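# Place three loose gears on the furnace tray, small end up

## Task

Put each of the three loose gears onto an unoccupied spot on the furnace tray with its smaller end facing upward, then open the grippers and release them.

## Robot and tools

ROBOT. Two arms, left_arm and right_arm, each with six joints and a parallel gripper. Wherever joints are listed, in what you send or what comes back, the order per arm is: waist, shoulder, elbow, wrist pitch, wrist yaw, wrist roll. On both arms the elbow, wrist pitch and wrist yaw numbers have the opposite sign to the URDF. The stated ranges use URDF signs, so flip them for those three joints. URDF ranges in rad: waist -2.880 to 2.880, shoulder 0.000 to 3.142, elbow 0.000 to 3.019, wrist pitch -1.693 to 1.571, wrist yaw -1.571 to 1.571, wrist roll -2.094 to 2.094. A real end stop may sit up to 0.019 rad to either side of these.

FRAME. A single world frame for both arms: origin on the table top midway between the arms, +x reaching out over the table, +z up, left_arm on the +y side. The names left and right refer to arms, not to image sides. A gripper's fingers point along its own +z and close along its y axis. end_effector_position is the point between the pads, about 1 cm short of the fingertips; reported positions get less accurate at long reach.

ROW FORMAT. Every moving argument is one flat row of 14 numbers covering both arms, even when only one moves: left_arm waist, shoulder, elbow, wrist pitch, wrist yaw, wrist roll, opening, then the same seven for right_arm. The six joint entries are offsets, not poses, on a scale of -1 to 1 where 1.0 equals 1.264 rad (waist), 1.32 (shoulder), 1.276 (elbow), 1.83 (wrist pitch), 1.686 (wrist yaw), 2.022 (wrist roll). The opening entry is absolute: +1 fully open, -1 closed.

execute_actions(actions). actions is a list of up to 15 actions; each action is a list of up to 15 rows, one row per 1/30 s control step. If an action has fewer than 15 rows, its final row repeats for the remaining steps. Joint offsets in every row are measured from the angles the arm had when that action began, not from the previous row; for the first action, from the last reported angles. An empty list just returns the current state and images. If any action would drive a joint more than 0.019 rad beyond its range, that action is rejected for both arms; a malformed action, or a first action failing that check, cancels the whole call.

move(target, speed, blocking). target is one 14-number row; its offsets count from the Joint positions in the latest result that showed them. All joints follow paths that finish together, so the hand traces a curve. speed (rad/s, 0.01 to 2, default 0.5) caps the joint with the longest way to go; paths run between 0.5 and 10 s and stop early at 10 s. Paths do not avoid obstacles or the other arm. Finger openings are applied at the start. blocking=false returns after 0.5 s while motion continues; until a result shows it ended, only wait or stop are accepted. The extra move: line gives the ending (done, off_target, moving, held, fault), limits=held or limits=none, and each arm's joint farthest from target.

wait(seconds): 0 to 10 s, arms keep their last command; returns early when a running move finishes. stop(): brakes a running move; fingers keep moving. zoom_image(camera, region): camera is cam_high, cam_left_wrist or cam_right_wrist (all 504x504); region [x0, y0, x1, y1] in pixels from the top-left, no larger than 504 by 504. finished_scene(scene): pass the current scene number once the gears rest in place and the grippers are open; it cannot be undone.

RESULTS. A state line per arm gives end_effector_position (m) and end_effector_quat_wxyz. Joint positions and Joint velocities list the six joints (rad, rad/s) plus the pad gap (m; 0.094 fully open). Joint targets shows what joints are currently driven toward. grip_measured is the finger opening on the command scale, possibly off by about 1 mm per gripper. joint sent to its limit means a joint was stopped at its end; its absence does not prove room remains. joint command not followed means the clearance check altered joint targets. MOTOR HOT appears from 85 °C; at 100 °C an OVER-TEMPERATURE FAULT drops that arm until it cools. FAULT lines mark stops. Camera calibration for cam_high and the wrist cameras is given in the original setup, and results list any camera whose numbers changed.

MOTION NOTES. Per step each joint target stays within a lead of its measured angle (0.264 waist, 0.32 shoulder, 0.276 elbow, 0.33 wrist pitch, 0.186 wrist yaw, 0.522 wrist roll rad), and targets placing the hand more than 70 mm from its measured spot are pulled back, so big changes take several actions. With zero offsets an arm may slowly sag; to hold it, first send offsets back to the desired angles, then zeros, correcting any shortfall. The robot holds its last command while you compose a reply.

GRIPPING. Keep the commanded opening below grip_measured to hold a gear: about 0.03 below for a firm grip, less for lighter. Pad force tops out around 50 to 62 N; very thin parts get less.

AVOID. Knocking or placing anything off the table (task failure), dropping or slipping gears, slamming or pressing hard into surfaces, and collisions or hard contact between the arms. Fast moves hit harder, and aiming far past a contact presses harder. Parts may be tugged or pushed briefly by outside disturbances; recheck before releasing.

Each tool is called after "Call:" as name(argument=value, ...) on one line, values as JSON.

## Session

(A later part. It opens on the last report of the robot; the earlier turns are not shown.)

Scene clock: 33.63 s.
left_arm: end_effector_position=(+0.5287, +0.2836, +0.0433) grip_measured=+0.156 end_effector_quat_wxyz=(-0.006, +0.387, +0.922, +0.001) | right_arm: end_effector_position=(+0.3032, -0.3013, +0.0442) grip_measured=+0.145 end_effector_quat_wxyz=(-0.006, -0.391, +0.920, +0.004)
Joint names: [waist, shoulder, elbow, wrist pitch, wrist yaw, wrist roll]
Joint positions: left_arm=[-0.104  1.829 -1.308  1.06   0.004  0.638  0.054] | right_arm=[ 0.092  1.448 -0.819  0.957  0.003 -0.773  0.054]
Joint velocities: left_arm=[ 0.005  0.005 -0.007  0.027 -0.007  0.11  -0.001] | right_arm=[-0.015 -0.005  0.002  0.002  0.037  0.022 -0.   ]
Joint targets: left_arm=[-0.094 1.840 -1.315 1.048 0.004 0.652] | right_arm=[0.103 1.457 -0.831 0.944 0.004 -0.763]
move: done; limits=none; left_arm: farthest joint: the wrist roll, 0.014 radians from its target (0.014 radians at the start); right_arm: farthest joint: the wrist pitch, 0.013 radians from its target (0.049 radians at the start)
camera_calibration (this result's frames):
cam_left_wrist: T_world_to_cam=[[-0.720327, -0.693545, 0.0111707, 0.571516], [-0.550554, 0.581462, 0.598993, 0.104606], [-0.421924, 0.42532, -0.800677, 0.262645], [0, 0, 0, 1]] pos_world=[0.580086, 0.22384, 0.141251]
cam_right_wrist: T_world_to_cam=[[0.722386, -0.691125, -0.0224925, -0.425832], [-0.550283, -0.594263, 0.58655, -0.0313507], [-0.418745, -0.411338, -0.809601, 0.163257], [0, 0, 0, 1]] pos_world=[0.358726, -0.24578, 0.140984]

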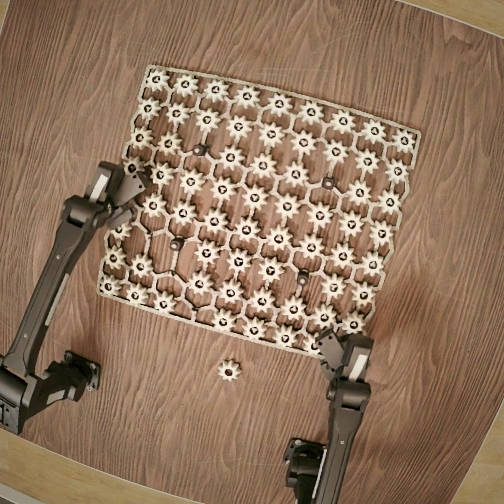

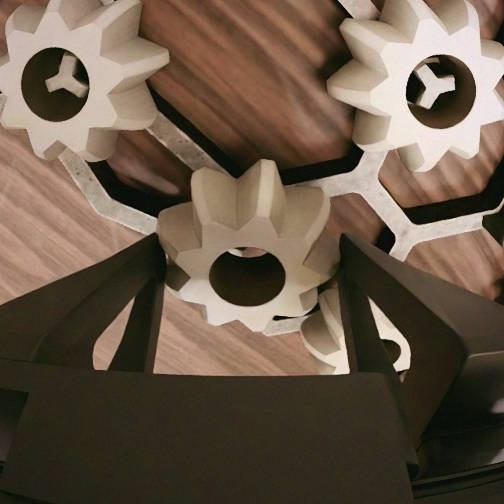

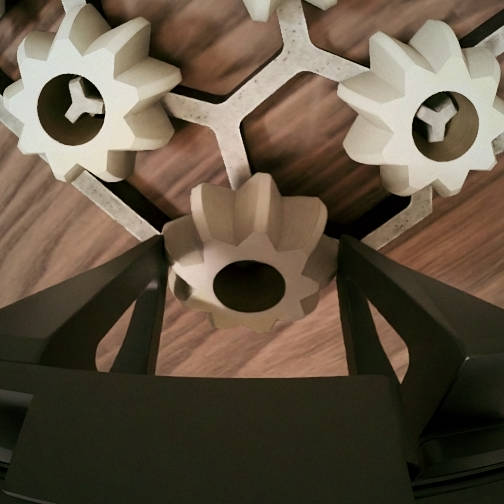

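Call:
zoom_image(camera="cam_right_wrist", region=[30,30,490,330])

Call:
zoom_image(camera="cam_left_wrist", region=[30,30,490,330])

Region (30, 30, 490, 330) of cam_right_wrist's 504x504 image, scaled by 1.096, with more detail than that image has; it fills the top 329 rows of this view, and the rest is white.

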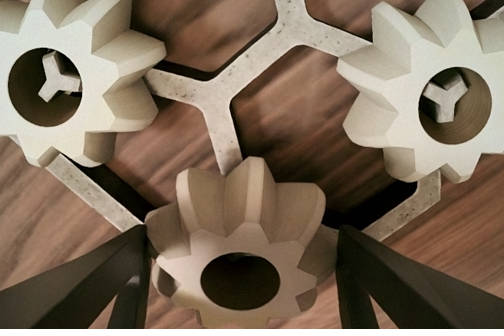

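Region (30, 30, 490, 330) of cam_left_wrist's 504x504 image, scaled by 1.096, with more detail than that image has; it fills the top 329 rows of this view, and the rest is white.

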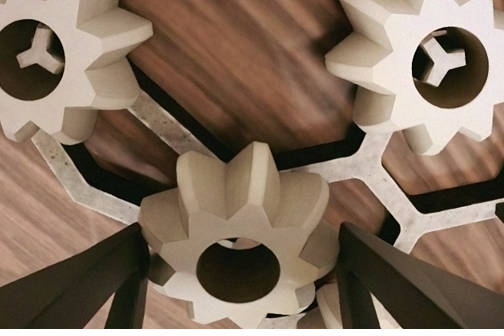

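Call:
move(target=[0.007,0.021,0.007,-0.023,0,0.007,0.10, 0.004,0.0235,0.005,-0.029,0,0.005,0.10], speed=0.05)

Scene clock: 36.13 s.
left_arm: end_effector_position=(+0.5295, +0.2835, +0.0316) grip_measured=+0.156 end_effector_quat_wxyz=(-0.003, +0.388, +0.922, +0.001) | right_arm: end_effector_position=(+0.3030, -0.3017, +0.0328) grip_measured=+0.145 end_effector_quat_wxyz=(-0.006, -0.391, +0.920, +0.003)
Joint names: [waist, shoulder, elbow, wrist pitch, wrist yaw, wrist roll]
Joint positions: left_arm=[-0.104  1.844 -1.295  1.028  0.004  0.639  0.054] | right_arm=[ 0.092  1.468 -0.803  0.919  0.001 -0.773  0.054]
Joint velocities: left_arm=[-0.015 -0.015  0.007 -0.002  0.022 -0.022  0.001] | right_arm=[ 0.005 -0.015  0.002 -0.002  0.066 -0.022 -0.001]
Joint targets: left_arm=[-0.096 1.857 -1.299 1.018 0.004 0.652] | right_arm=[0.097 1.479 -0.813 0.904 0.003 -0.763]
move: done; limits=none; left_arm: farthest joint: the wrist roll, 0.014 radians from its target (0.014 radians at the start); right_arm: farthest joint: the wrist pitch, 0.015 radians from its target (0.053 radians at the start)
camera_calibration (this result's frames):
cam_left_wrist: T_world_to_cam=[[-0.720636, -0.693263, 0.00841519, 0.572299], [-0.553032, 0.582104, 0.596079, 0.113368], [-0.418138, 0.424902, -0.802881, 0.251814], [0, 0, 0, 1]] pos_world=[0.580408, 0.223766, 0.129785]
cam_right_wrist: T_world_to_cam=[[0.722449, -0.691149, -0.0195242, -0.426332], [-0.551423, -0.592971, 0.586786, -0.0243473], [-0.417134, -0.413157, -0.809507, 0.152809], [0, 0, 0, 1]] pos_world=[0.358319, -0.245962, 0.129662]

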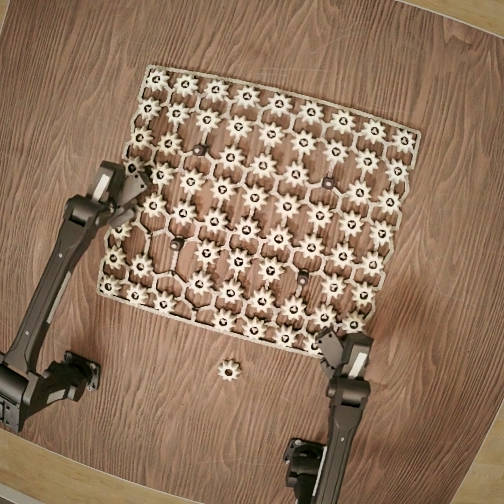

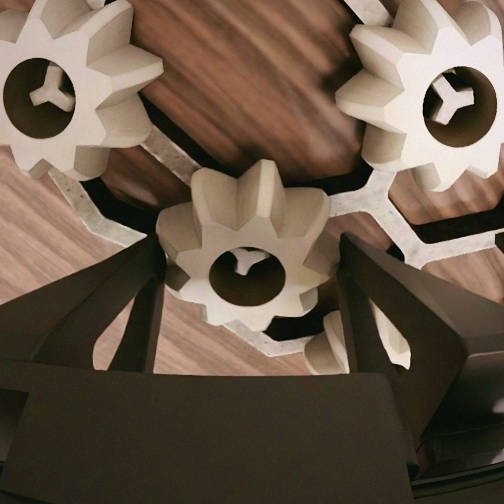

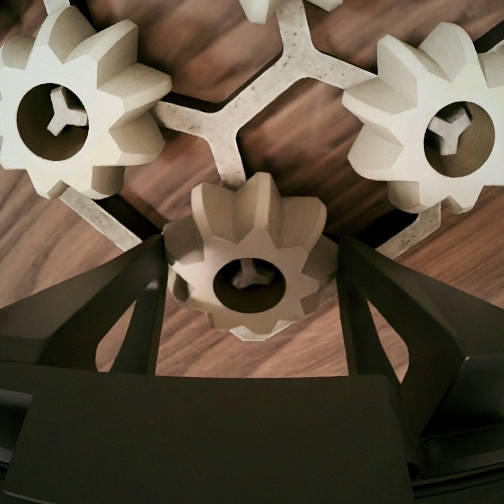

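Call:
execute_actions(actions=[[[-0.002,0.0118,-0.001,-0.008,0,0,0.10, 0,0.010,-0.006,-0.0105,0,0,0.10]],[[0,0.006,-0.004,-0.004,0,0,0.14, 0,0.006,-0.007,-0.005,0,0,0.13],[0,0.006,-0.004,-0.004,0,0,0.16, 0,0.006,-0.007,-0.005,0,0,0.15],[0,0.006,-0.004,-0.004,0,0,0.18, 0,0.006,-0.007,-0.005,0,0,0.17],[0,0.006,-0.004,-0.004,0,0,0.20, 0,0.006,-0.007,-0.005,0,0,0.20],[0,0.006,-0.004,-0.004,0,0,0.23, 0,0.006,-0.007,-0.005,0,0,0.23],[0,0.006,-0.004,-0.004,0,0,0.26, 0,0.006,-0.007,-0.005,0,0,0.26],[0,0.006,-0.004,-0.004,0,0,0.29, 0,0.006,-0.007,-0.005,0,0,0.29],[0,0.006,-0.004,-0.004,0,0,0.32, 0,0.006,-0.007,-0.005,0,0,0.32],[0,0.006,-0.004,-0.004,0,0,0.34, 0,0.006,-0.007,-0.005,0,0,0.34]]])

Scene clock: 37.73 s.
left_arm: end_effector_position=(+0.5295, +0.2835, +0.0303) grip_measured=+0.338 end_effector_quat_wxyz=(-0.003, +0.388, +0.922, +0.002) | right_arm: end_effector_position=(+0.3031, -0.3018, +0.0328) grip_measured=+0.338 end_effector_quat_wxyz=(-0.006, -0.391, +0.920, +0.002)
Joint names: [waist, shoulder, elbow, wrist pitch, wrist yaw, wrist roll]
Joint positions: left_arm=[-0.104  1.845 -1.292  1.023  0.004  0.639  0.063] | right_arm=[ 0.092  1.468 -0.803  0.919  0.    -0.773  0.063]
Joint velocities: left_arm=[ 0.005  0.005 -0.007 -0.002  0.007 -0.007 -0.   ] | right_arm=[-0.005 -0.015  0.002 -0.012  0.051  0.051 -0.001]
Joint targets: left_arm=[-0.104 1.853 -1.297 1.016 0.004 0.639] | right_arm=[0.092 1.475 -0.812 0.910 0.000 -0.773]
camera_calibration (this result's frames):
cam_left_wrist: T_world_to_cam=[[-0.720645, -0.693262, 0.00772522, 0.57233], [-0.553706, 0.582211, 0.595349, 0.114492], [-0.417231, 0.424758, -0.80343, 0.250334], [0, 0, 0, 1]] pos_world=[0.580288, 0.223785, 0.128542]
cam_right_wrist: T_world_to_cam=[[0.72246, -0.691152, -0.0189848, -0.426466], [-0.55165, -0.592757, 0.586789, -0.0241974], [-0.416814, -0.413458, -0.809517, 0.152634], [0, 0, 0, 1]] pos_world=[0.358376, -0.245989, 0.129662]

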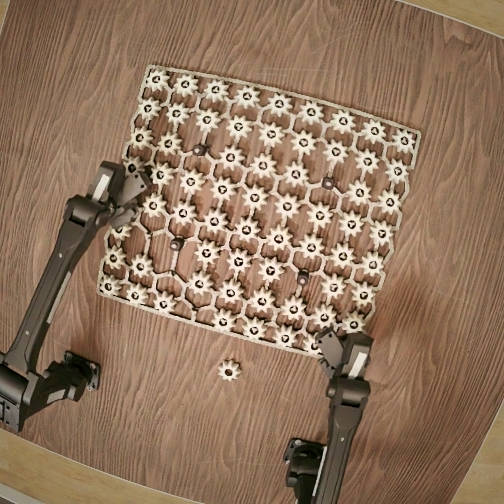

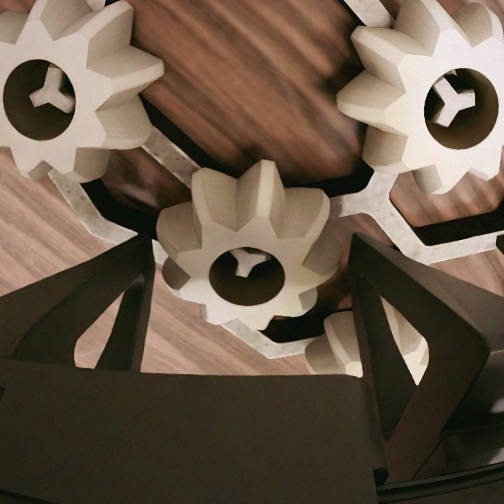

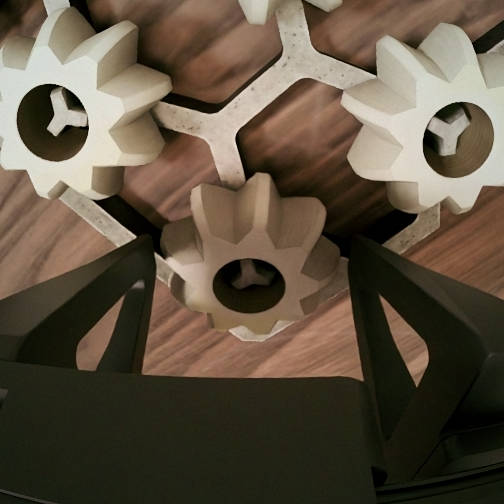

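Call:
execute_actions(actions=[[[0,-0.020,-0.038,0.004,0,0,0.36, 0,-0.020,-0.035,0.004,0,0,0.36],[0,-0.023,-0.043,0.006,0,0,0.36, 0,-0.023,-0.039,0.006,0,0,0.36],[0,-0.028,-0.048,0.012,0,0,0.36, 0,-0.030,-0.045,0.014,0,0,0.36],[0,-0.033,-0.053,0.019,0,0,0.36, 0,-0.037,-0.051,0.023,0,0,0.36],[0,-0.038,-0.058,0.026,0,0,0.36, 0,-0.044,-0.057,0.032,0,0,0.36],[0,-0.043,-0.063,0.033,0,0,0.36, 0,-0.051,-0.063,0.041,0,0,0.36],[0,-0.048,-0.068,0.040,0,0,0.36, 0,-0.058,-0.070,0.051,0,0,0.36],[0,-0.053,-0.074,0.048,0,0,0.36, 0,-0.065,-0.076,0.060,0,0,0.36],[0,-0.058,-0.079,0.055,0,0,0.36, 0,-0.072,-0.082,0.069,0,0,0.36],[0,-0.063,-0.084,0.062,0,0,0.36, 0,-0.079,-0.088,0.078,0,0,0.36],[0,-0.068,-0.089,0.069,0,0,0.36, 0,-0.086,-0.094,0.088,0,0,0.36],[0,-0.073,-0.094,0.078,0,0,0.36, 0,-0.093,-0.100,0.098,0,0,0.36]]])

Scene clock: 39.20 s.
left_arm: end_effector_position=(+0.5330, +0.2829, +0.0866) grip_measured=+0.358 end_effector_quat_wxyz=(+0.002, +0.388, +0.922, +0.003) | right_arm: end_effector_position=(+0.3103, -0.3016, +0.0973) grip_measured=+0.359 end_effector_quat_wxyz=(+0.012, -0.391, +0.920, -0.004)
Joint names: [waist, shoulder, elbow, wrist pitch, wrist yaw, wrist roll]
Joint positions: left_arm=[-0.104  1.779 -1.363  1.15   0.004  0.639  0.064] | right_arm=[ 0.092  1.358 -0.891  1.079  0.    -0.773  0.064]
Joint velocities: left_arm=[-0.005 -0.23  -0.129  0.095  0.037 -0.081 -0.001] | right_arm=[-0.005 -0.19  -0.12   0.105  0.066 -0.037 -0.   ]
Joint targets: left_arm=[-0.104 1.749 -1.412 1.166 0.004 0.639] | right_arm=[0.092 1.345 -0.931 1.098 0.000 -0.773]
camera_calibration (this result's frames):
cam_left_wrist: T_world_to_cam=[[-0.72069, -0.693254, 0.0019752, 0.574526], [-0.559284, 0.583097, 0.589236, 0.0864809], [-0.409642, 0.423552, -0.807959, 0.293904], [0, 0, 0, 1]] pos_world=[0.582818, 0.223382, 0.18537]
cam_right_wrist: T_world_to_cam=[[0.722682, -0.691146, 0.00698295, -0.432918], [-0.57296, -0.593391, 0.565336, -0.0494114], [-0.386586, -0.412559, -0.824831, 0.200333], [0, 0, 0, 1]] pos_world=[0.361997, -0.245881, 0.196198]

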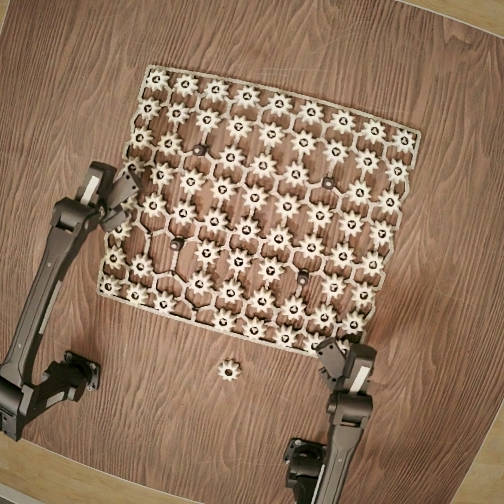

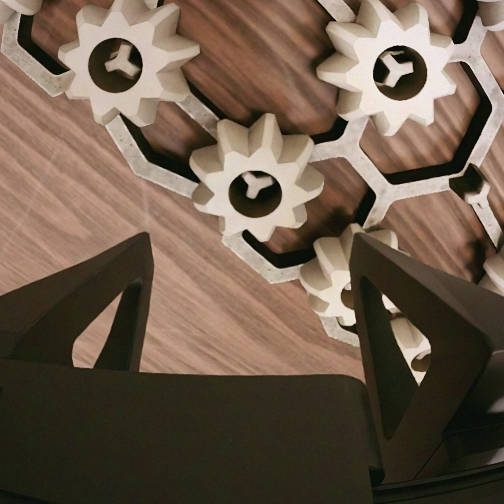

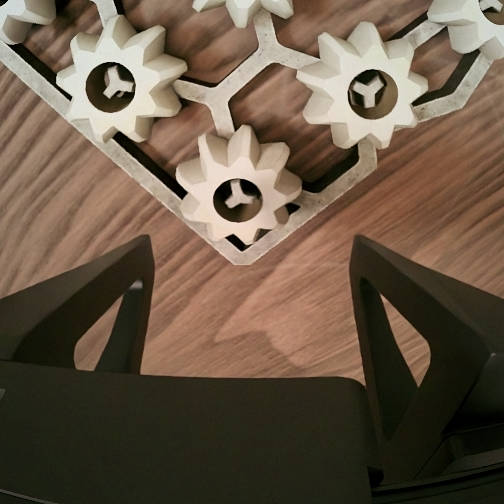

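Call:
move(target=[0.25,-0.03,-0.04,0.01,0,0,0.36, 0.710,0.030,0.045,-0.046,0,0.387,0.45], speed=0.9)

Scene clock: 42.83 s.
left_arm: end_effector_position=(+0.5352, +0.4470, +0.0994) grip_measured=+0.358 end_effector_quat_wxyz=(+0.011, +0.237, +0.971, +0.007) | right_arm: end_effector_position=(+0.1601, -0.0343, +0.0694) grip_measured=+0.448 end_effector_quat_wxyz=(+0.004, -0.452, +0.892, +0.002)
Joint names: [waist, shoulder, elbow, wrist pitch, wrist yaw, wrist roll]
Joint positions: left_arm=[ 0.213  1.76  -1.372  1.158  0.004  0.639  0.064] | right_arm=[ 0.998  1.381 -0.83   1.01   0.    -0.002  0.068]
Joint velocities: left_arm=[ 0.005  0.005 -0.002  0.022  0.051 -0.007 -0.   ] | right_arm=[-0.005 -0.015 -0.007  0.002 -0.051  0.007 -0.001]
Joint targets: left_arm=[0.212 1.740 -1.414 1.168 0.004 0.639] | right_arm=[0.989 1.397 -0.834 0.996 0.000 0.009]
move: off_target (left_arm); limits=none; left_arm: farthest joint: the elbow, 0.042 radians from its target (0.042 radians at the start); right_arm: farthest joint: the shoulder, 0.017 radians from its target (0.047 radians at the start)
camera_calibration (this result's frames):
cam_left_wrist: T_world_to_cam=[[-0.467917, -0.883711, -0.0104448, 0.640888], [-0.725318, 0.377243, 0.575848, 0.16669], [-0.504943, 0.277025, -0.81749, 0.353127], [0, 0, 0, 1]] pos_world=[0.599095, 0.405652, 0.199383]
cam_right_wrist: T_world_to_cam=[[0.809172, -0.587481, -0.0103037, -0.148567], [-0.477278, -0.667409, 0.571638, 0.0206704], [-0.342704, -0.457636, -0.820441, 0.220617], [0, 0, 0, 1]] pos_world=[0.205688, 0.027478, 0.167657]

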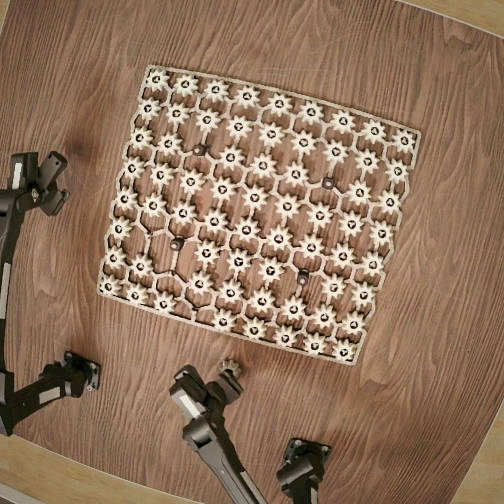

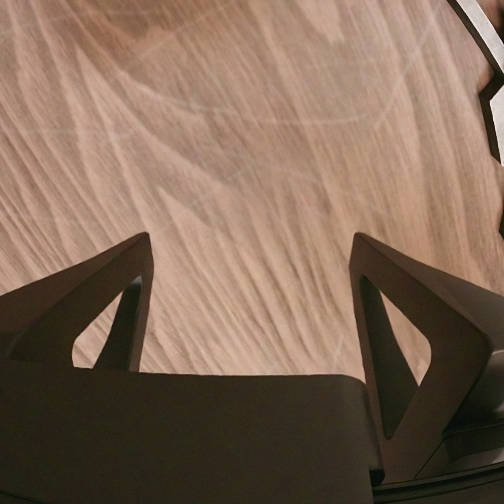

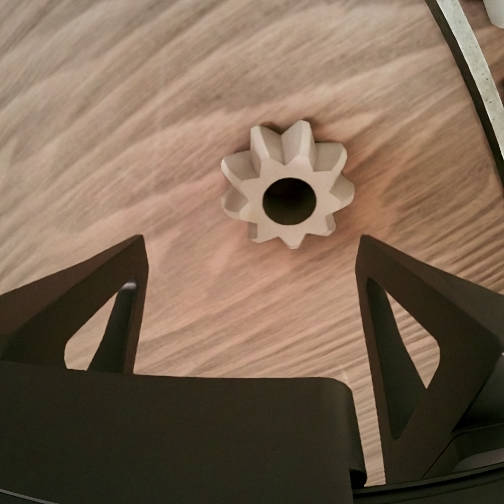

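Call:
move(target=[0,-0.015,-0.033,0.005,0,0,0.36, -0.037,0.046,0.027,-0.051,0,0.002,0.45], speed=0.2)

Scene clock: 44.60 s.
left_arm: end_effector_position=(+0.5352, +0.4470, +0.0994) grip_measured=+0.358 end_effector_quat_wxyz=(+0.011, +0.237, +0.971, +0.007) | right_arm: end_effector_position=(+0.1693, -0.0441, +0.0415) grip_measured=+0.448 end_effector_quat_wxyz=(+0.001, -0.434, +0.901, +0.001)
Joint names: [waist, shoulder, elbow, wrist pitch, wrist yaw, wrist roll]
Joint positions: left_arm=[ 0.213  1.76  -1.372  1.158  0.004  0.639  0.064] | right_arm=[ 0.959  1.429 -0.79   0.93   0.    -0.002  0.068]
Joint velocities: left_arm=[ 0.005 -0.005 -0.017  0.007 -0.022  0.037  0.001] | right_arm=[-0.015  0.015 -0.007 -0.002 -0.022  0.037  0.   ]
Joint targets: left_arm=[0.213 1.741 -1.415 1.167 0.004 0.639] | right_arm=[0.951 1.442 -0.795 0.916 0.000 0.002]
move: off_target (left_arm); limits=none; left_arm: farthest joint: the elbow, 0.042 radians from its target (0.042 radians at the start); right_arm: farthest joint: the shoulder, 0.013 radians from its target (0.061 radians at the start)
camera_calibration (this result's frames):
cam_left_wrist: T_world_to_cam=[[-0.467917, -0.883711, -0.0104448, 0.640888], [-0.725318, 0.377243, 0.575848, 0.16669], [-0.504943, 0.277025, -0.81749, 0.353127], [0, 0, 0, 1]] pos_world=[0.599095, 0.405652, 0.199383]
cam_right_wrist: T_world_to_cam=[[0.785421, -0.618875, -0.0103591, -0.159398], [-0.500388, -0.644721, 0.577881, 0.0390474], [-0.364315, -0.448697, -0.816055, 0.200268], [0, 0, 0, 1]] pos_world=[0.217694, 0.0163867, 0.139214]

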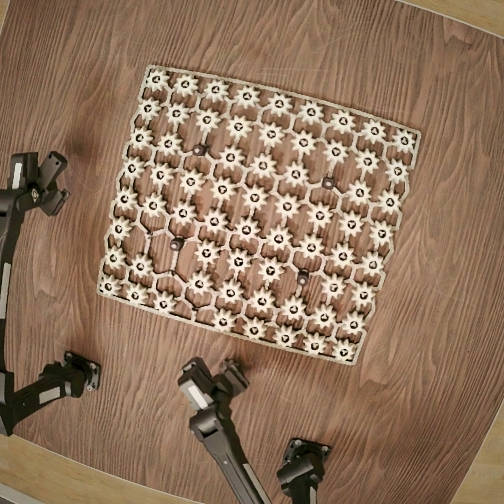

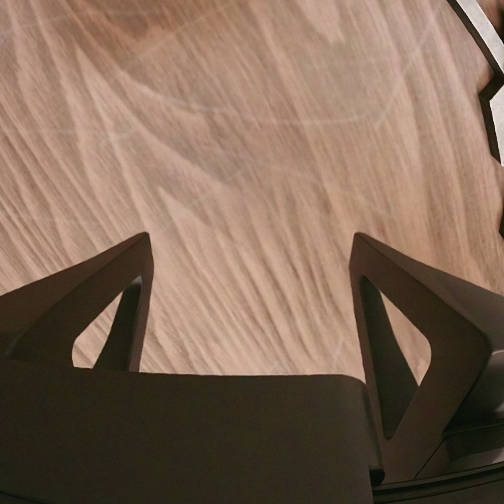

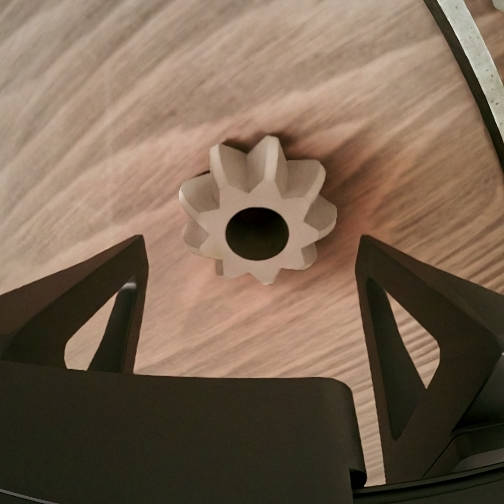

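Call:
move(target=[0,-0.015,-0.033,0.005,0,0,0.36, -0.005,0.046,0.022,-0.052,0,0,0.45], speed=0.15)

Scene clock: 46.10 s.
left_arm: end_effector_position=(+0.5352, +0.4470, +0.0994) grip_measured=+0.358 end_effector_quat_wxyz=(+0.011, +0.237, +0.971, +0.007) | right_arm: end_effector_position=(+0.1693, -0.0441, +0.0175) grip_measured=+0.448 end_effector_quat_wxyz=(+0.003, -0.434, +0.901, +0.002)
Joint names: [waist, shoulder, elbow, wrist pitch, wrist yaw, wrist roll]
Joint positions: left_arm=[ 0.213  1.76  -1.372  1.158  0.004  0.639  0.064] | right_arm=[ 0.959  1.474 -0.759  0.848  0.    -0.002  0.068]
Joint velocities: left_arm=[ 0.015  0.005 -0.002 -0.007 -0.022 -0.007 -0.001] | right_arm=[-0.005  0.005  0.002  0.012 -0.022 -0.037 -0.001]
Joint targets: left_arm=[0.213 1.741 -1.415 1.167 0.004 0.639] | right_arm=[0.953 1.489 -0.762 0.835 0.000 -0.002]
move: off_target (left_arm); limits=none; left_arm: farthest joint: the elbow, 0.042 radians from its target (0.042 radians at the start); right_arm: farthest joint: the shoulder, 0.015 radians from its target (0.061 radians at the start)
camera_calibration (this result's frames):
cam_left_wrist: T_world_to_cam=[[-0.467917, -0.883711, -0.0104448, 0.640888], [-0.725318, 0.377243, 0.575848, 0.16669], [-0.504943, 0.277025, -0.81749, 0.353127], [0, 0, 0, 1]] pos_world=[0.599095, 0.405652, 0.199383]
cam_right_wrist: T_world_to_cam=[[0.785448, -0.618841, -0.0103329, -0.159652], [-0.501896, -0.646611, 0.574452, 0.0532575], [-0.362176, -0.446016, -0.818473, 0.18047], [0, 0, 0, 1]] pos_world=[0.21749, 0.0161302, 0.115466]

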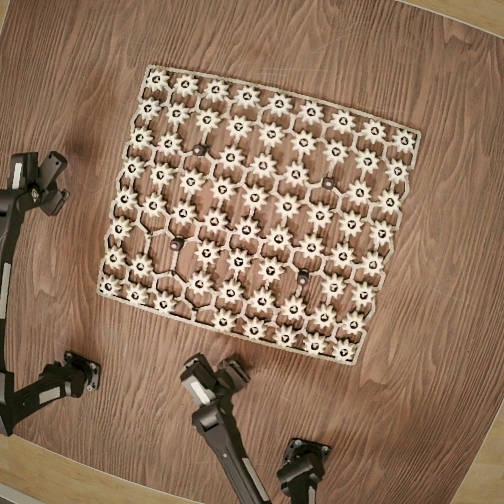

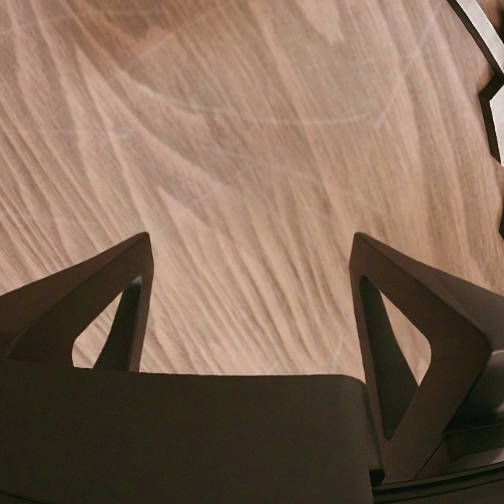

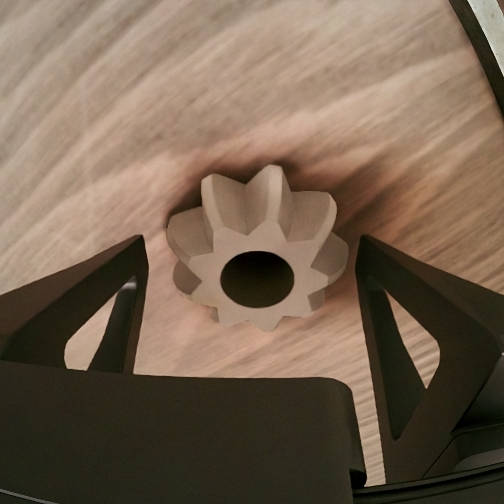

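Call:
execute_actions(actions=[[[0,-0.015,-0.033,0.005,0,0,0.36, -0.004,0.008,-0.002,-0.005,0,0,0.40],[0,-0.015,-0.033,0.005,0,0,0.36, -0.004,0.008,-0.002,-0.005,0,0,0.36],[0,-0.015,-0.033,0.005,0,0,0.36, -0.004,0.008,-0.002,-0.005,0,0,0.32],[0,-0.015,-0.033,0.005,0,0,0.36, -0.004,0.008,-0.002,-0.005,0,0,0.28],[0,-0.015,-0.033,0.005,0,0,0.36, -0.004,0.008,-0.002,-0.005,0,0,0.25],[0,-0.015,-0.033,0.005,0,0,0.36, -0.004,0.008,-0.002,-0.005,0,0,0.22],[0,-0.015,-0.033,0.005,0,0,0.36, -0.004,0.008,-0.002,-0.005,0,0,0.20],[0,-0.015,-0.033,0.005,0,0,0.36, -0.004,0.008,-0.002,-0.005,0,0,0.18],[0,-0.015,-0.033,0.005,0,0,0.36, -0.004,0.008,-0.002,-0.005,0,0,0.16],[0,-0.015,-0.033,0.005,0,0,0.36, -0.004,0.008,-0.002,-0.005,0,0,0.14],[0,-0.015,-0.033,0.005,0,0,0.36, -0.004,0.008,-0.002,-0.005,0,0,0.12],[0,-0.015,-0.033,0.005,0,0,0.36, -0.004,0.008,-0.002,-0.005,0,0,0.11]]])

Scene clock: 47.27 s.
left_arm: end_effector_position=(+0.5352, +0.4470, +0.0994) grip_measured=+0.358 end_effector_quat_wxyz=(+0.011, +0.237, +0.971, +0.007) | right_arm: end_effector_position=(+0.1693, -0.0444, +0.0172) grip_measured=+0.130 end_effector_quat_wxyz=(+0.003, -0.434, +0.901, +0.001)
Joint names: [waist, shoulder, elbow, wrist pitch, wrist yaw, wrist roll]
Joint positions: left_arm=[ 0.213  1.76  -1.372  1.158  0.004  0.639  0.064] | right_arm=[ 0.959  1.474 -0.758  0.848 -0.    -0.002  0.053]
Joint velocities: left_arm=[-0.015 -0.005 -0.012  0.012 -0.022 -0.007 -0.   ] | right_arm=[-0.015 -0.015 -0.002  0.012  0.022  0.037  0.001]
Joint targets: left_arm=[0.213 1.741 -1.415 1.167 0.004 0.639] | right_arm=[0.954 1.485 -0.761 0.839 0.000 -0.002]
camera_calibration (this result's frames):
cam_left_wrist: T_world_to_cam=[[-0.467917, -0.883711, -0.0104448, 0.640888], [-0.725318, 0.377243, 0.575848, 0.16669], [-0.504943, 0.277025, -0.81749, 0.353127], [0, 0, 0, 1]] pos_world=[0.599095, 0.405652, 0.199383]
cam_right_wrist: T_world_to_cam=[[0.785449, -0.618853, -0.00957242, -0.159797], [-0.502105, -0.646163, 0.574772, 0.0531989], [-0.361885, -0.446648, -0.818257, 0.180045], [0, 0, 0, 1]] pos_world=[0.217379, 0.0159012, 0.115216]

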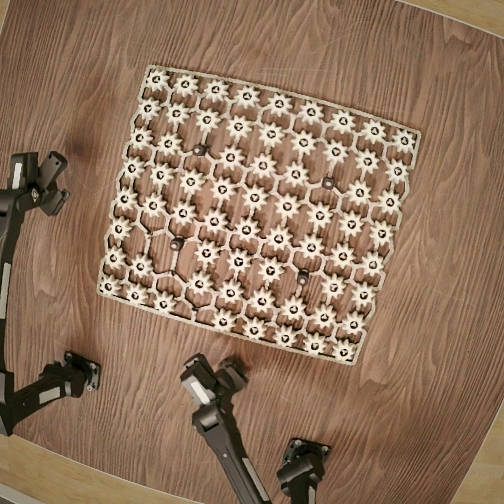

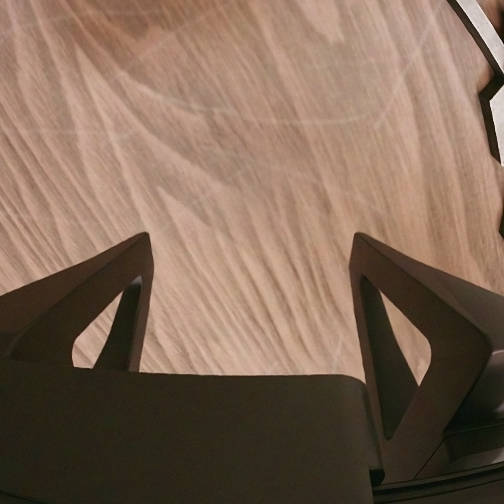

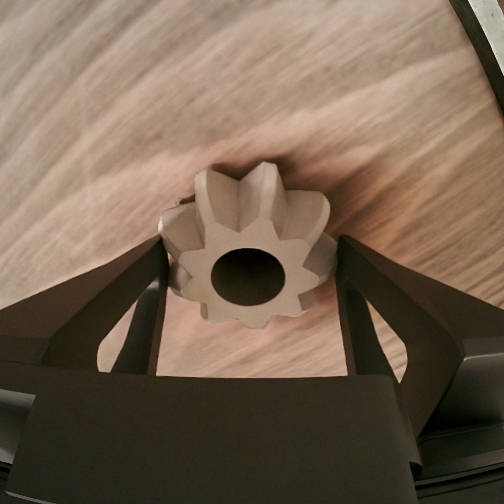

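Call:
execute_actions(actions=[[[0,-0.015,-0.033,0.005,0,0,0.36, 0,-0.010,-0.02,0,0,0,0.09],[0,-0.015,-0.033,0.005,0,0,0.36, 0,-0.020,-0.035,0.004,0,0,0.09],[0,-0.015,-0.033,0.005,0,0,0.36, 0,-0.023,-0.039,0.006,0,0,0.09],[0,-0.015,-0.033,0.005,0,0,0.36, 0,-0.030,-0.045,0.014,0,0,0.09],[0,-0.015,-0.033,0.005,0,0,0.36, 0,-0.037,-0.050,0.023,0,0,0.09],[0,-0.015,-0.033,0.005,0,0,0.36, 0,-0.044,-0.055,0.032,0,0,0.09],[0,-0.015,-0.033,0.005,0,0,0.36, 0,-0.051,-0.060,0.041,0,0,0.09],[0,-0.015,-0.033,0.005,0,0,0.36, 0,-0.058,-0.066,0.051,0,0,0.09],[0,-0.015,-0.033,0.005,0,0,0.36, 0,-0.065,-0.071,0.060,0,0,0.09],[0,-0.015,-0.033,0.005,0,0,0.36, 0,-0.072,-0.076,0.069,0,0,0.09],[0,-0.015,-0.033,0.005,0,0,0.36, 0,-0.079,-0.081,0.078,0,0,0.09],[0,-0.015,-0.033,0.005,0,0,0.36, 0,-0.086,-0.086,0.088,0,0,0.09],[0,-0.015,-0.033,0.005,0,0,0.36, 0,-0.093,-0.092,0.098,0,0,0.09]]])

Scene clock: 48.47 s.
left_arm: end_effector_position=(+0.5352, +0.4470, +0.0994) grip_measured=+0.358 end_effector_quat_wxyz=(+0.011, +0.237, +0.971, +0.007) | right_arm: end_effector_position=(+0.1671, -0.0471, +0.0630) grip_measured=+0.130 end_effector_quat_wxyz=(-0.002, -0.434, +0.901, -0.001)
Joint names: [waist, shoulder, elbow, wrist pitch, wrist yaw, wrist roll]
Joint positions: left_arm=[ 0.213  1.76  -1.372  1.158  0.004  0.639  0.064] | right_arm=[ 0.959  1.386 -0.815  1.005 -0.    -0.002  0.053]
Joint velocities: left_arm=[-0.005 -0.005  0.002  0.002 -0.007 -0.007 -0.001] | right_arm=[-0.005 -0.278 -0.168  0.193  0.037 -0.081 -0.   ]
Joint targets: left_arm=[0.213 1.741 -1.415 1.167 0.004 0.639] | right_arm=[0.959 1.352 -0.875 1.027 -0.000 -0.002]
camera_calibration (this result's frames):
cam_left_wrist: T_world_to_cam=[[-0.467917, -0.883711, -0.0104448, 0.640888], [-0.725318, 0.377243, 0.575848, 0.16669], [-0.504943, 0.277025, -0.81749, 0.353127], [0, 0, 0, 1]] pos_world=[0.599095, 0.405652, 0.199383]
cam_right_wrist: T_world_to_cam=[[0.785378, -0.618942, -0.0096457, -0.159325], [-0.49783, -0.640806, 0.584408, 0.0229392], [-0.367896, -0.454179, -0.811402, 0.215657], [0, 0, 0, 1]] pos_world=[0.215889, 0.0140337, 0.160042]

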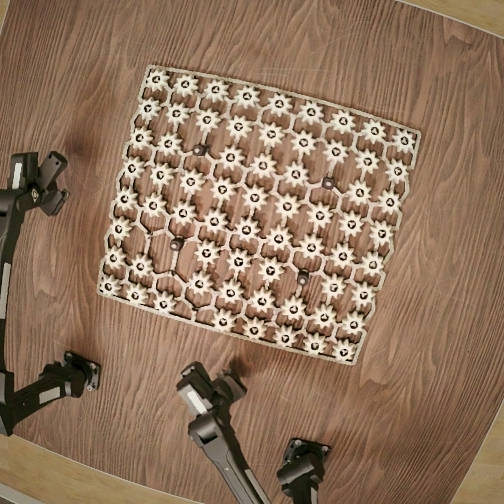

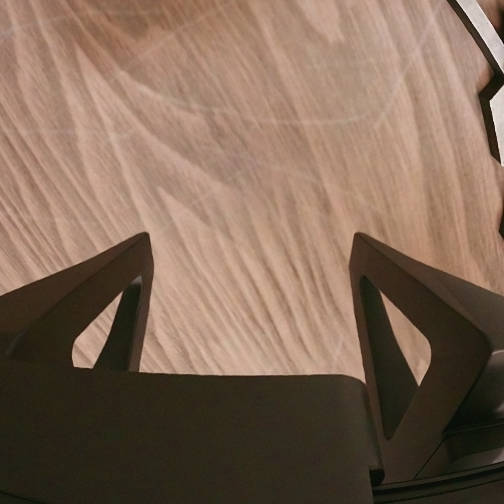

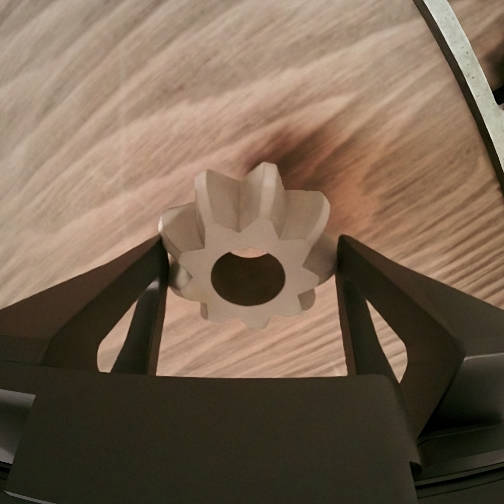

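Call:
move(target=[0,-0.015,-0.033,0.005,0,0,0.36, -0.055,0.296,-0.495,0.107,0,0.025,0.09], speed=0.5)

Scene clock: 51.90 s.
left_arm: end_effector_position=(+0.5352, +0.4470, +0.0994) grip_measured=+0.358 end_effector_quat_wxyz=(+0.011, +0.237, +0.971, +0.007) | right_arm: end_effector_position=(+0.3028, +0.0722, +0.0988) grip_measured=+0.130 end_effector_quat_wxyz=(-0.001, -0.389, +0.921, -0.001)
Joint names: [waist, shoulder, elbow, wrist pitch, wrist yaw, wrist roll]
Joint positions: left_arm=[ 0.213  1.76  -1.372  1.158  0.004  0.639  0.064] | right_arm=[ 0.898  1.774 -1.389  1.19  -0.     0.038  0.053]
Joint velocities: left_arm=[-0.005  0.005 -0.002  0.002 -0.037 -0.066 -0.001] | right_arm=[-0.005 -0.015 -0.002  0.007  0.007 -0.037 -0.001]
Joint targets: left_arm=[0.213 1.741 -1.415 1.167 0.004 0.639] | right_arm=[0.890 1.777 -1.447 1.201 -0.000 0.049]
move: off_target (left_arm, right_arm); limits=none; left_arm: farthest joint: the elbow, 0.042 radians from its target (0.042 radians at the start); right_arm: farthest joint: the elbow, 0.057 radians from its target (0.618 radians at the start)
camera_calibration (this result's frames):
cam_left_wrist: T_world_to_cam=[[-0.467917, -0.883711, -0.0104448, 0.640888], [-0.725318, 0.377243, 0.575848, 0.16669], [-0.504943, 0.277025, -0.81749, 0.353127], [0, 0, 0, 1]] pos_world=[0.599095, 0.405652, 0.199383]
cam_right_wrist: T_world_to_cam=[[0.719452, -0.694477, -0.0095035, -0.166259], [-0.560503, -0.588632, 0.582536, 0.161443], [-0.410152, -0.41378, -0.812749, 0.358875], [0, 0, 0, 1]] pos_world=[0.357298, 0.128063, 0.196049]

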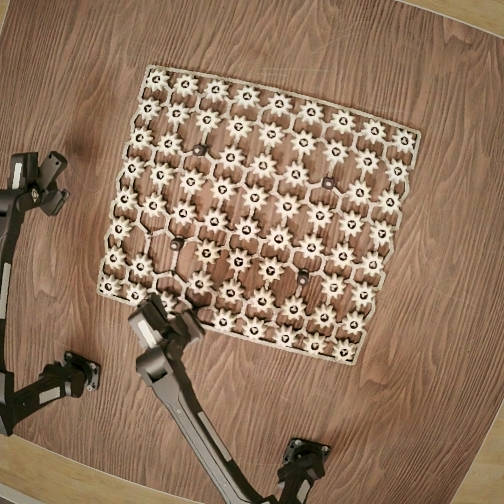

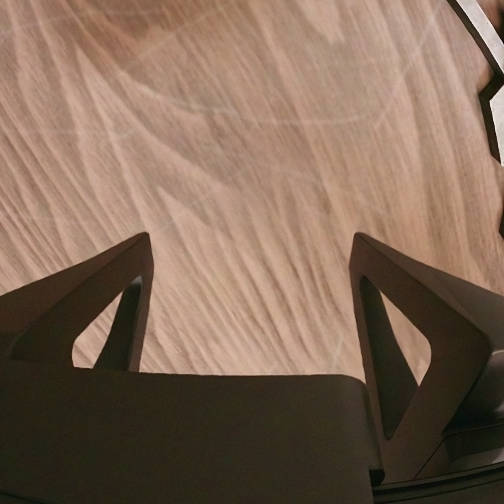

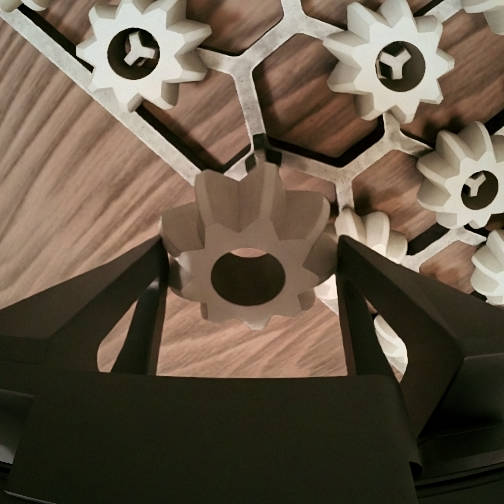

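Call:
zoom_image(camera="cam_right_wrist", region=[60,0,500,320])

Region (60, 0, 500, 320) of cam_right_wrist's 504x504 image, scaled by 1.145, with more detail than that image has; it fills the top 367 rows of this view, and the rest is white.

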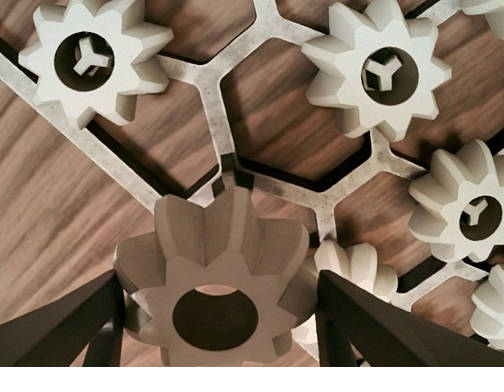

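Call:
move(target=[0,-0.015,-0.033,0.005,0,0,0.36, -0.015,0.030,0.014,-0.038,0,0.003,0.09], speed=0.1)

Scene clock: 54.10 s.
left_arm: end_effector_position=(+0.5352, +0.4470, +0.0994) grip_measured=+0.358 end_effector_quat_wxyz=(+0.011, +0.237, +0.971, +0.007) | right_arm: end_effector_position=(+0.3058, +0.0683, +0.0699) grip_measured=+0.130 end_effector_quat_wxyz=(-0.007, -0.384, +0.923, -0.003)
Joint names: [waist, shoulder, elbow, wrist pitch, wrist yaw, wrist roll]
Joint positions: left_arm=[ 0.213  1.76  -1.372  1.158  0.004  0.639  0.064] | right_arm=[ 0.889  1.809 -1.357  1.134 -0.     0.038  0.053]
Joint velocities: left_arm=[-0.005 -0.015  0.002 -0.007 -0.066  0.022 -0.001] | right_arm=[-0.005 -0.005  0.007  0.012  0.037  0.007 -0.002]
Joint targets: left_arm=[0.213 1.741 -1.415 1.167 0.004 0.639] | right_arm=[0.879 1.813 -1.371 1.121 -0.000 0.043]
move: off_target (left_arm); limits=none; left_arm: farthest joint: the elbow, 0.042 radians from its target (0.042 radians at the start); right_arm: farthest joint: the elbow, 0.014 radians from its target (0.018 radians at the start)
camera_calibration (this result's frames):
cam_left_wrist: T_world_to_cam=[[-0.467917, -0.883711, -0.0104448, 0.640888], [-0.725318, 0.377243, 0.575848, 0.16669], [-0.504943, 0.277025, -0.81749, 0.353127], [0, 0, 0, 1]] pos_world=[0.599095, 0.405652, 0.199383]
cam_right_wrist: T_world_to_cam=[[0.712724, -0.701385, -0.00912383, -0.168989], [-0.56154, -0.578316, 0.591797, 0.176603], [-0.420354, -0.416664, -0.806036, 0.337826], [0, 0, 0, 1]] pos_world=[0.361619, 0.124366, 0.166245]

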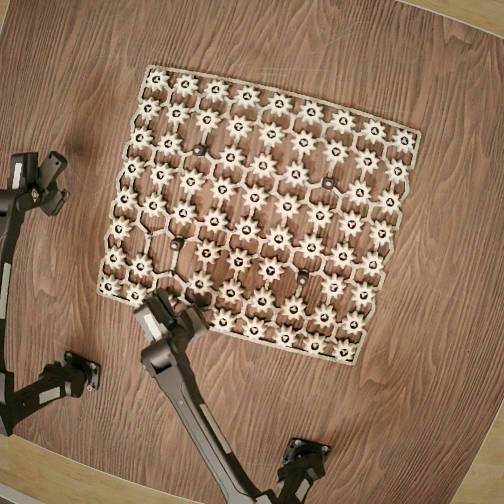

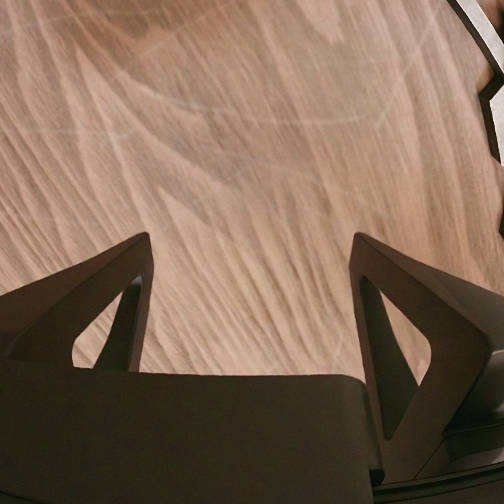

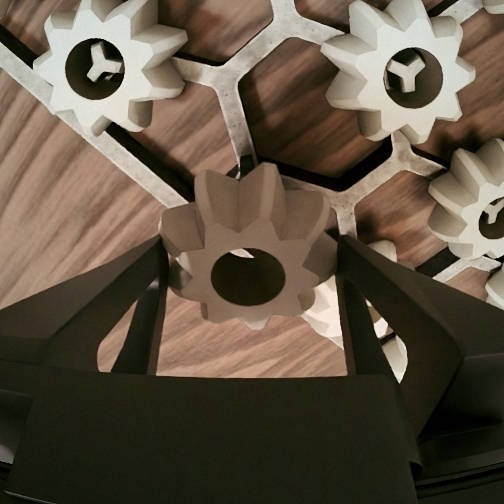

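Call:
zoom_image(camera="cam_right_wrist", region=[30,10,470,330])

Region (30, 10, 470, 330) of cam_right_wrist's 504x504 image, scaled by 1.145, with more detail than that image has; it fills the top 367 rows of this view, and the rest is white.

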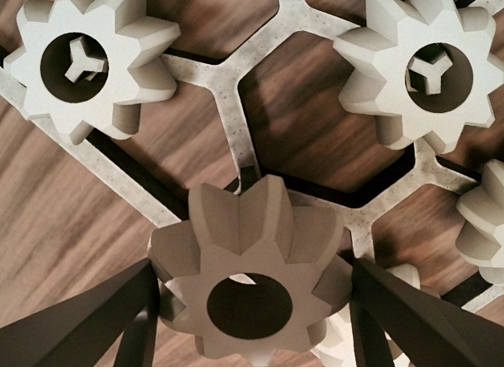

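Call:
move(target=[0,-0.015,-0.033,0.005,0,0,0.36, -0.004,0.016,0.003,-0.0335,0,0.003,0.09], speed=0.06)

Scene clock: 56.13 s.
left_arm: end_effector_position=(+0.5352, +0.4470, +0.0994) grip_measured=+0.358 end_effector_quat_wxyz=(+0.011, +0.237, +0.971, +0.007) | right_arm: end_effector_position=(+0.3084, +0.0711, +0.0573) grip_measured=+0.130 end_effector_quat_wxyz=(+0.001, -0.384, +0.923, +0.000)
Joint names: [waist, shoulder, elbow, wrist pitch, wrist yaw, wrist roll]
Joint positions: left_arm=[ 0.213  1.76  -1.372  1.158  0.004  0.639  0.064] | right_arm=[ 0.889  1.822 -1.34   1.086 -0.     0.038  0.053]
Joint velocities: left_arm=[ 0.005 -0.005  0.002 -0.007 -0.022  0.066  0.001] | right_arm=[-0.005 -0.005 -0.012  0.012  0.022 -0.051  0.   ]
Joint targets: left_arm=[0.213 1.741 -1.415 1.167 0.004 0.639] | right_arm=[0.884 1.830 -1.353 1.072 -0.000 0.044]
move: off_target (left_arm); limits=none; left_arm: farthest joint: the elbow, 0.042 radians from its target (0.042 radians at the start); right_arm: farthest joint: the elbow, 0.013 radians from its target (0.004 radians at the start)
camera_calibration (this result's frames):
cam_left_wrist: T_world_to_cam=[[-0.467917, -0.883711, -0.0104448, 0.640888], [-0.725318, 0.377243, 0.575848, 0.16669], [-0.504943, 0.277025, -0.81749, 0.353127], [0, 0, 0, 1]] pos_world=[0.599095, 0.405652, 0.199383]
cam_right_wrist: T_world_to_cam=[[0.712836, -0.701264, -0.00970548, -0.168985], [-0.56849, -0.585864, 0.577566, 0.190687], [-0.410712, -0.406192, -0.816286, 0.326833], [0, 0, 0, 1]] pos_world=[0.363097, 0.125971, 0.155015]

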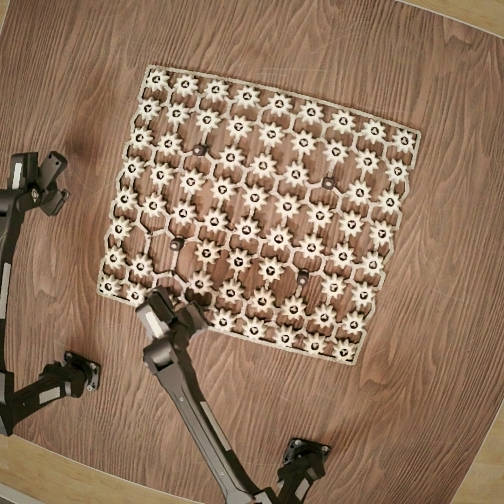

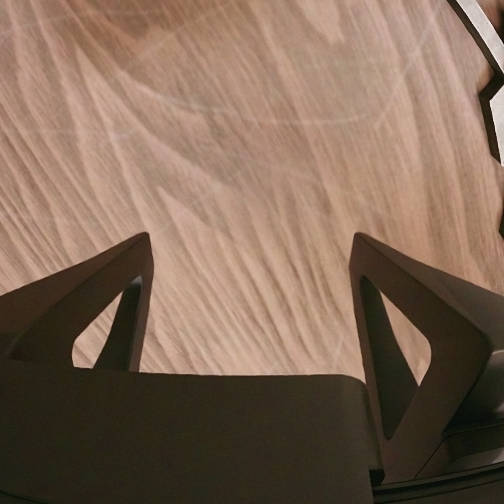

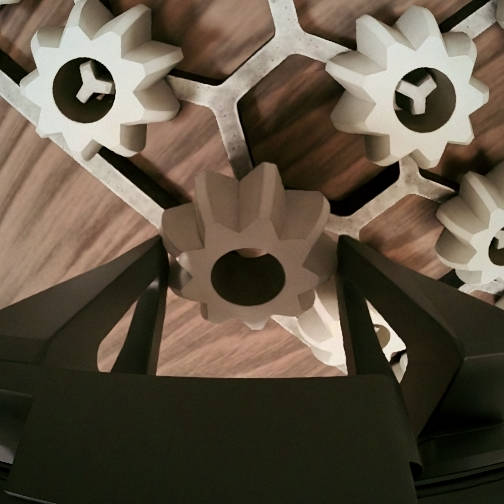

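Call:
zoom_image(camera="cam_right_wrist", region=[30,10,470,330])

Region (30, 10, 470, 330) of cam_right_wrist's 504x504 image, scaled by 1.145, with more detail than that image has; it fills the top 367 rows of this view, and the rest is white.

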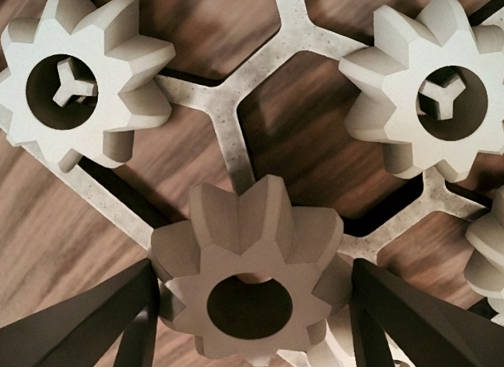

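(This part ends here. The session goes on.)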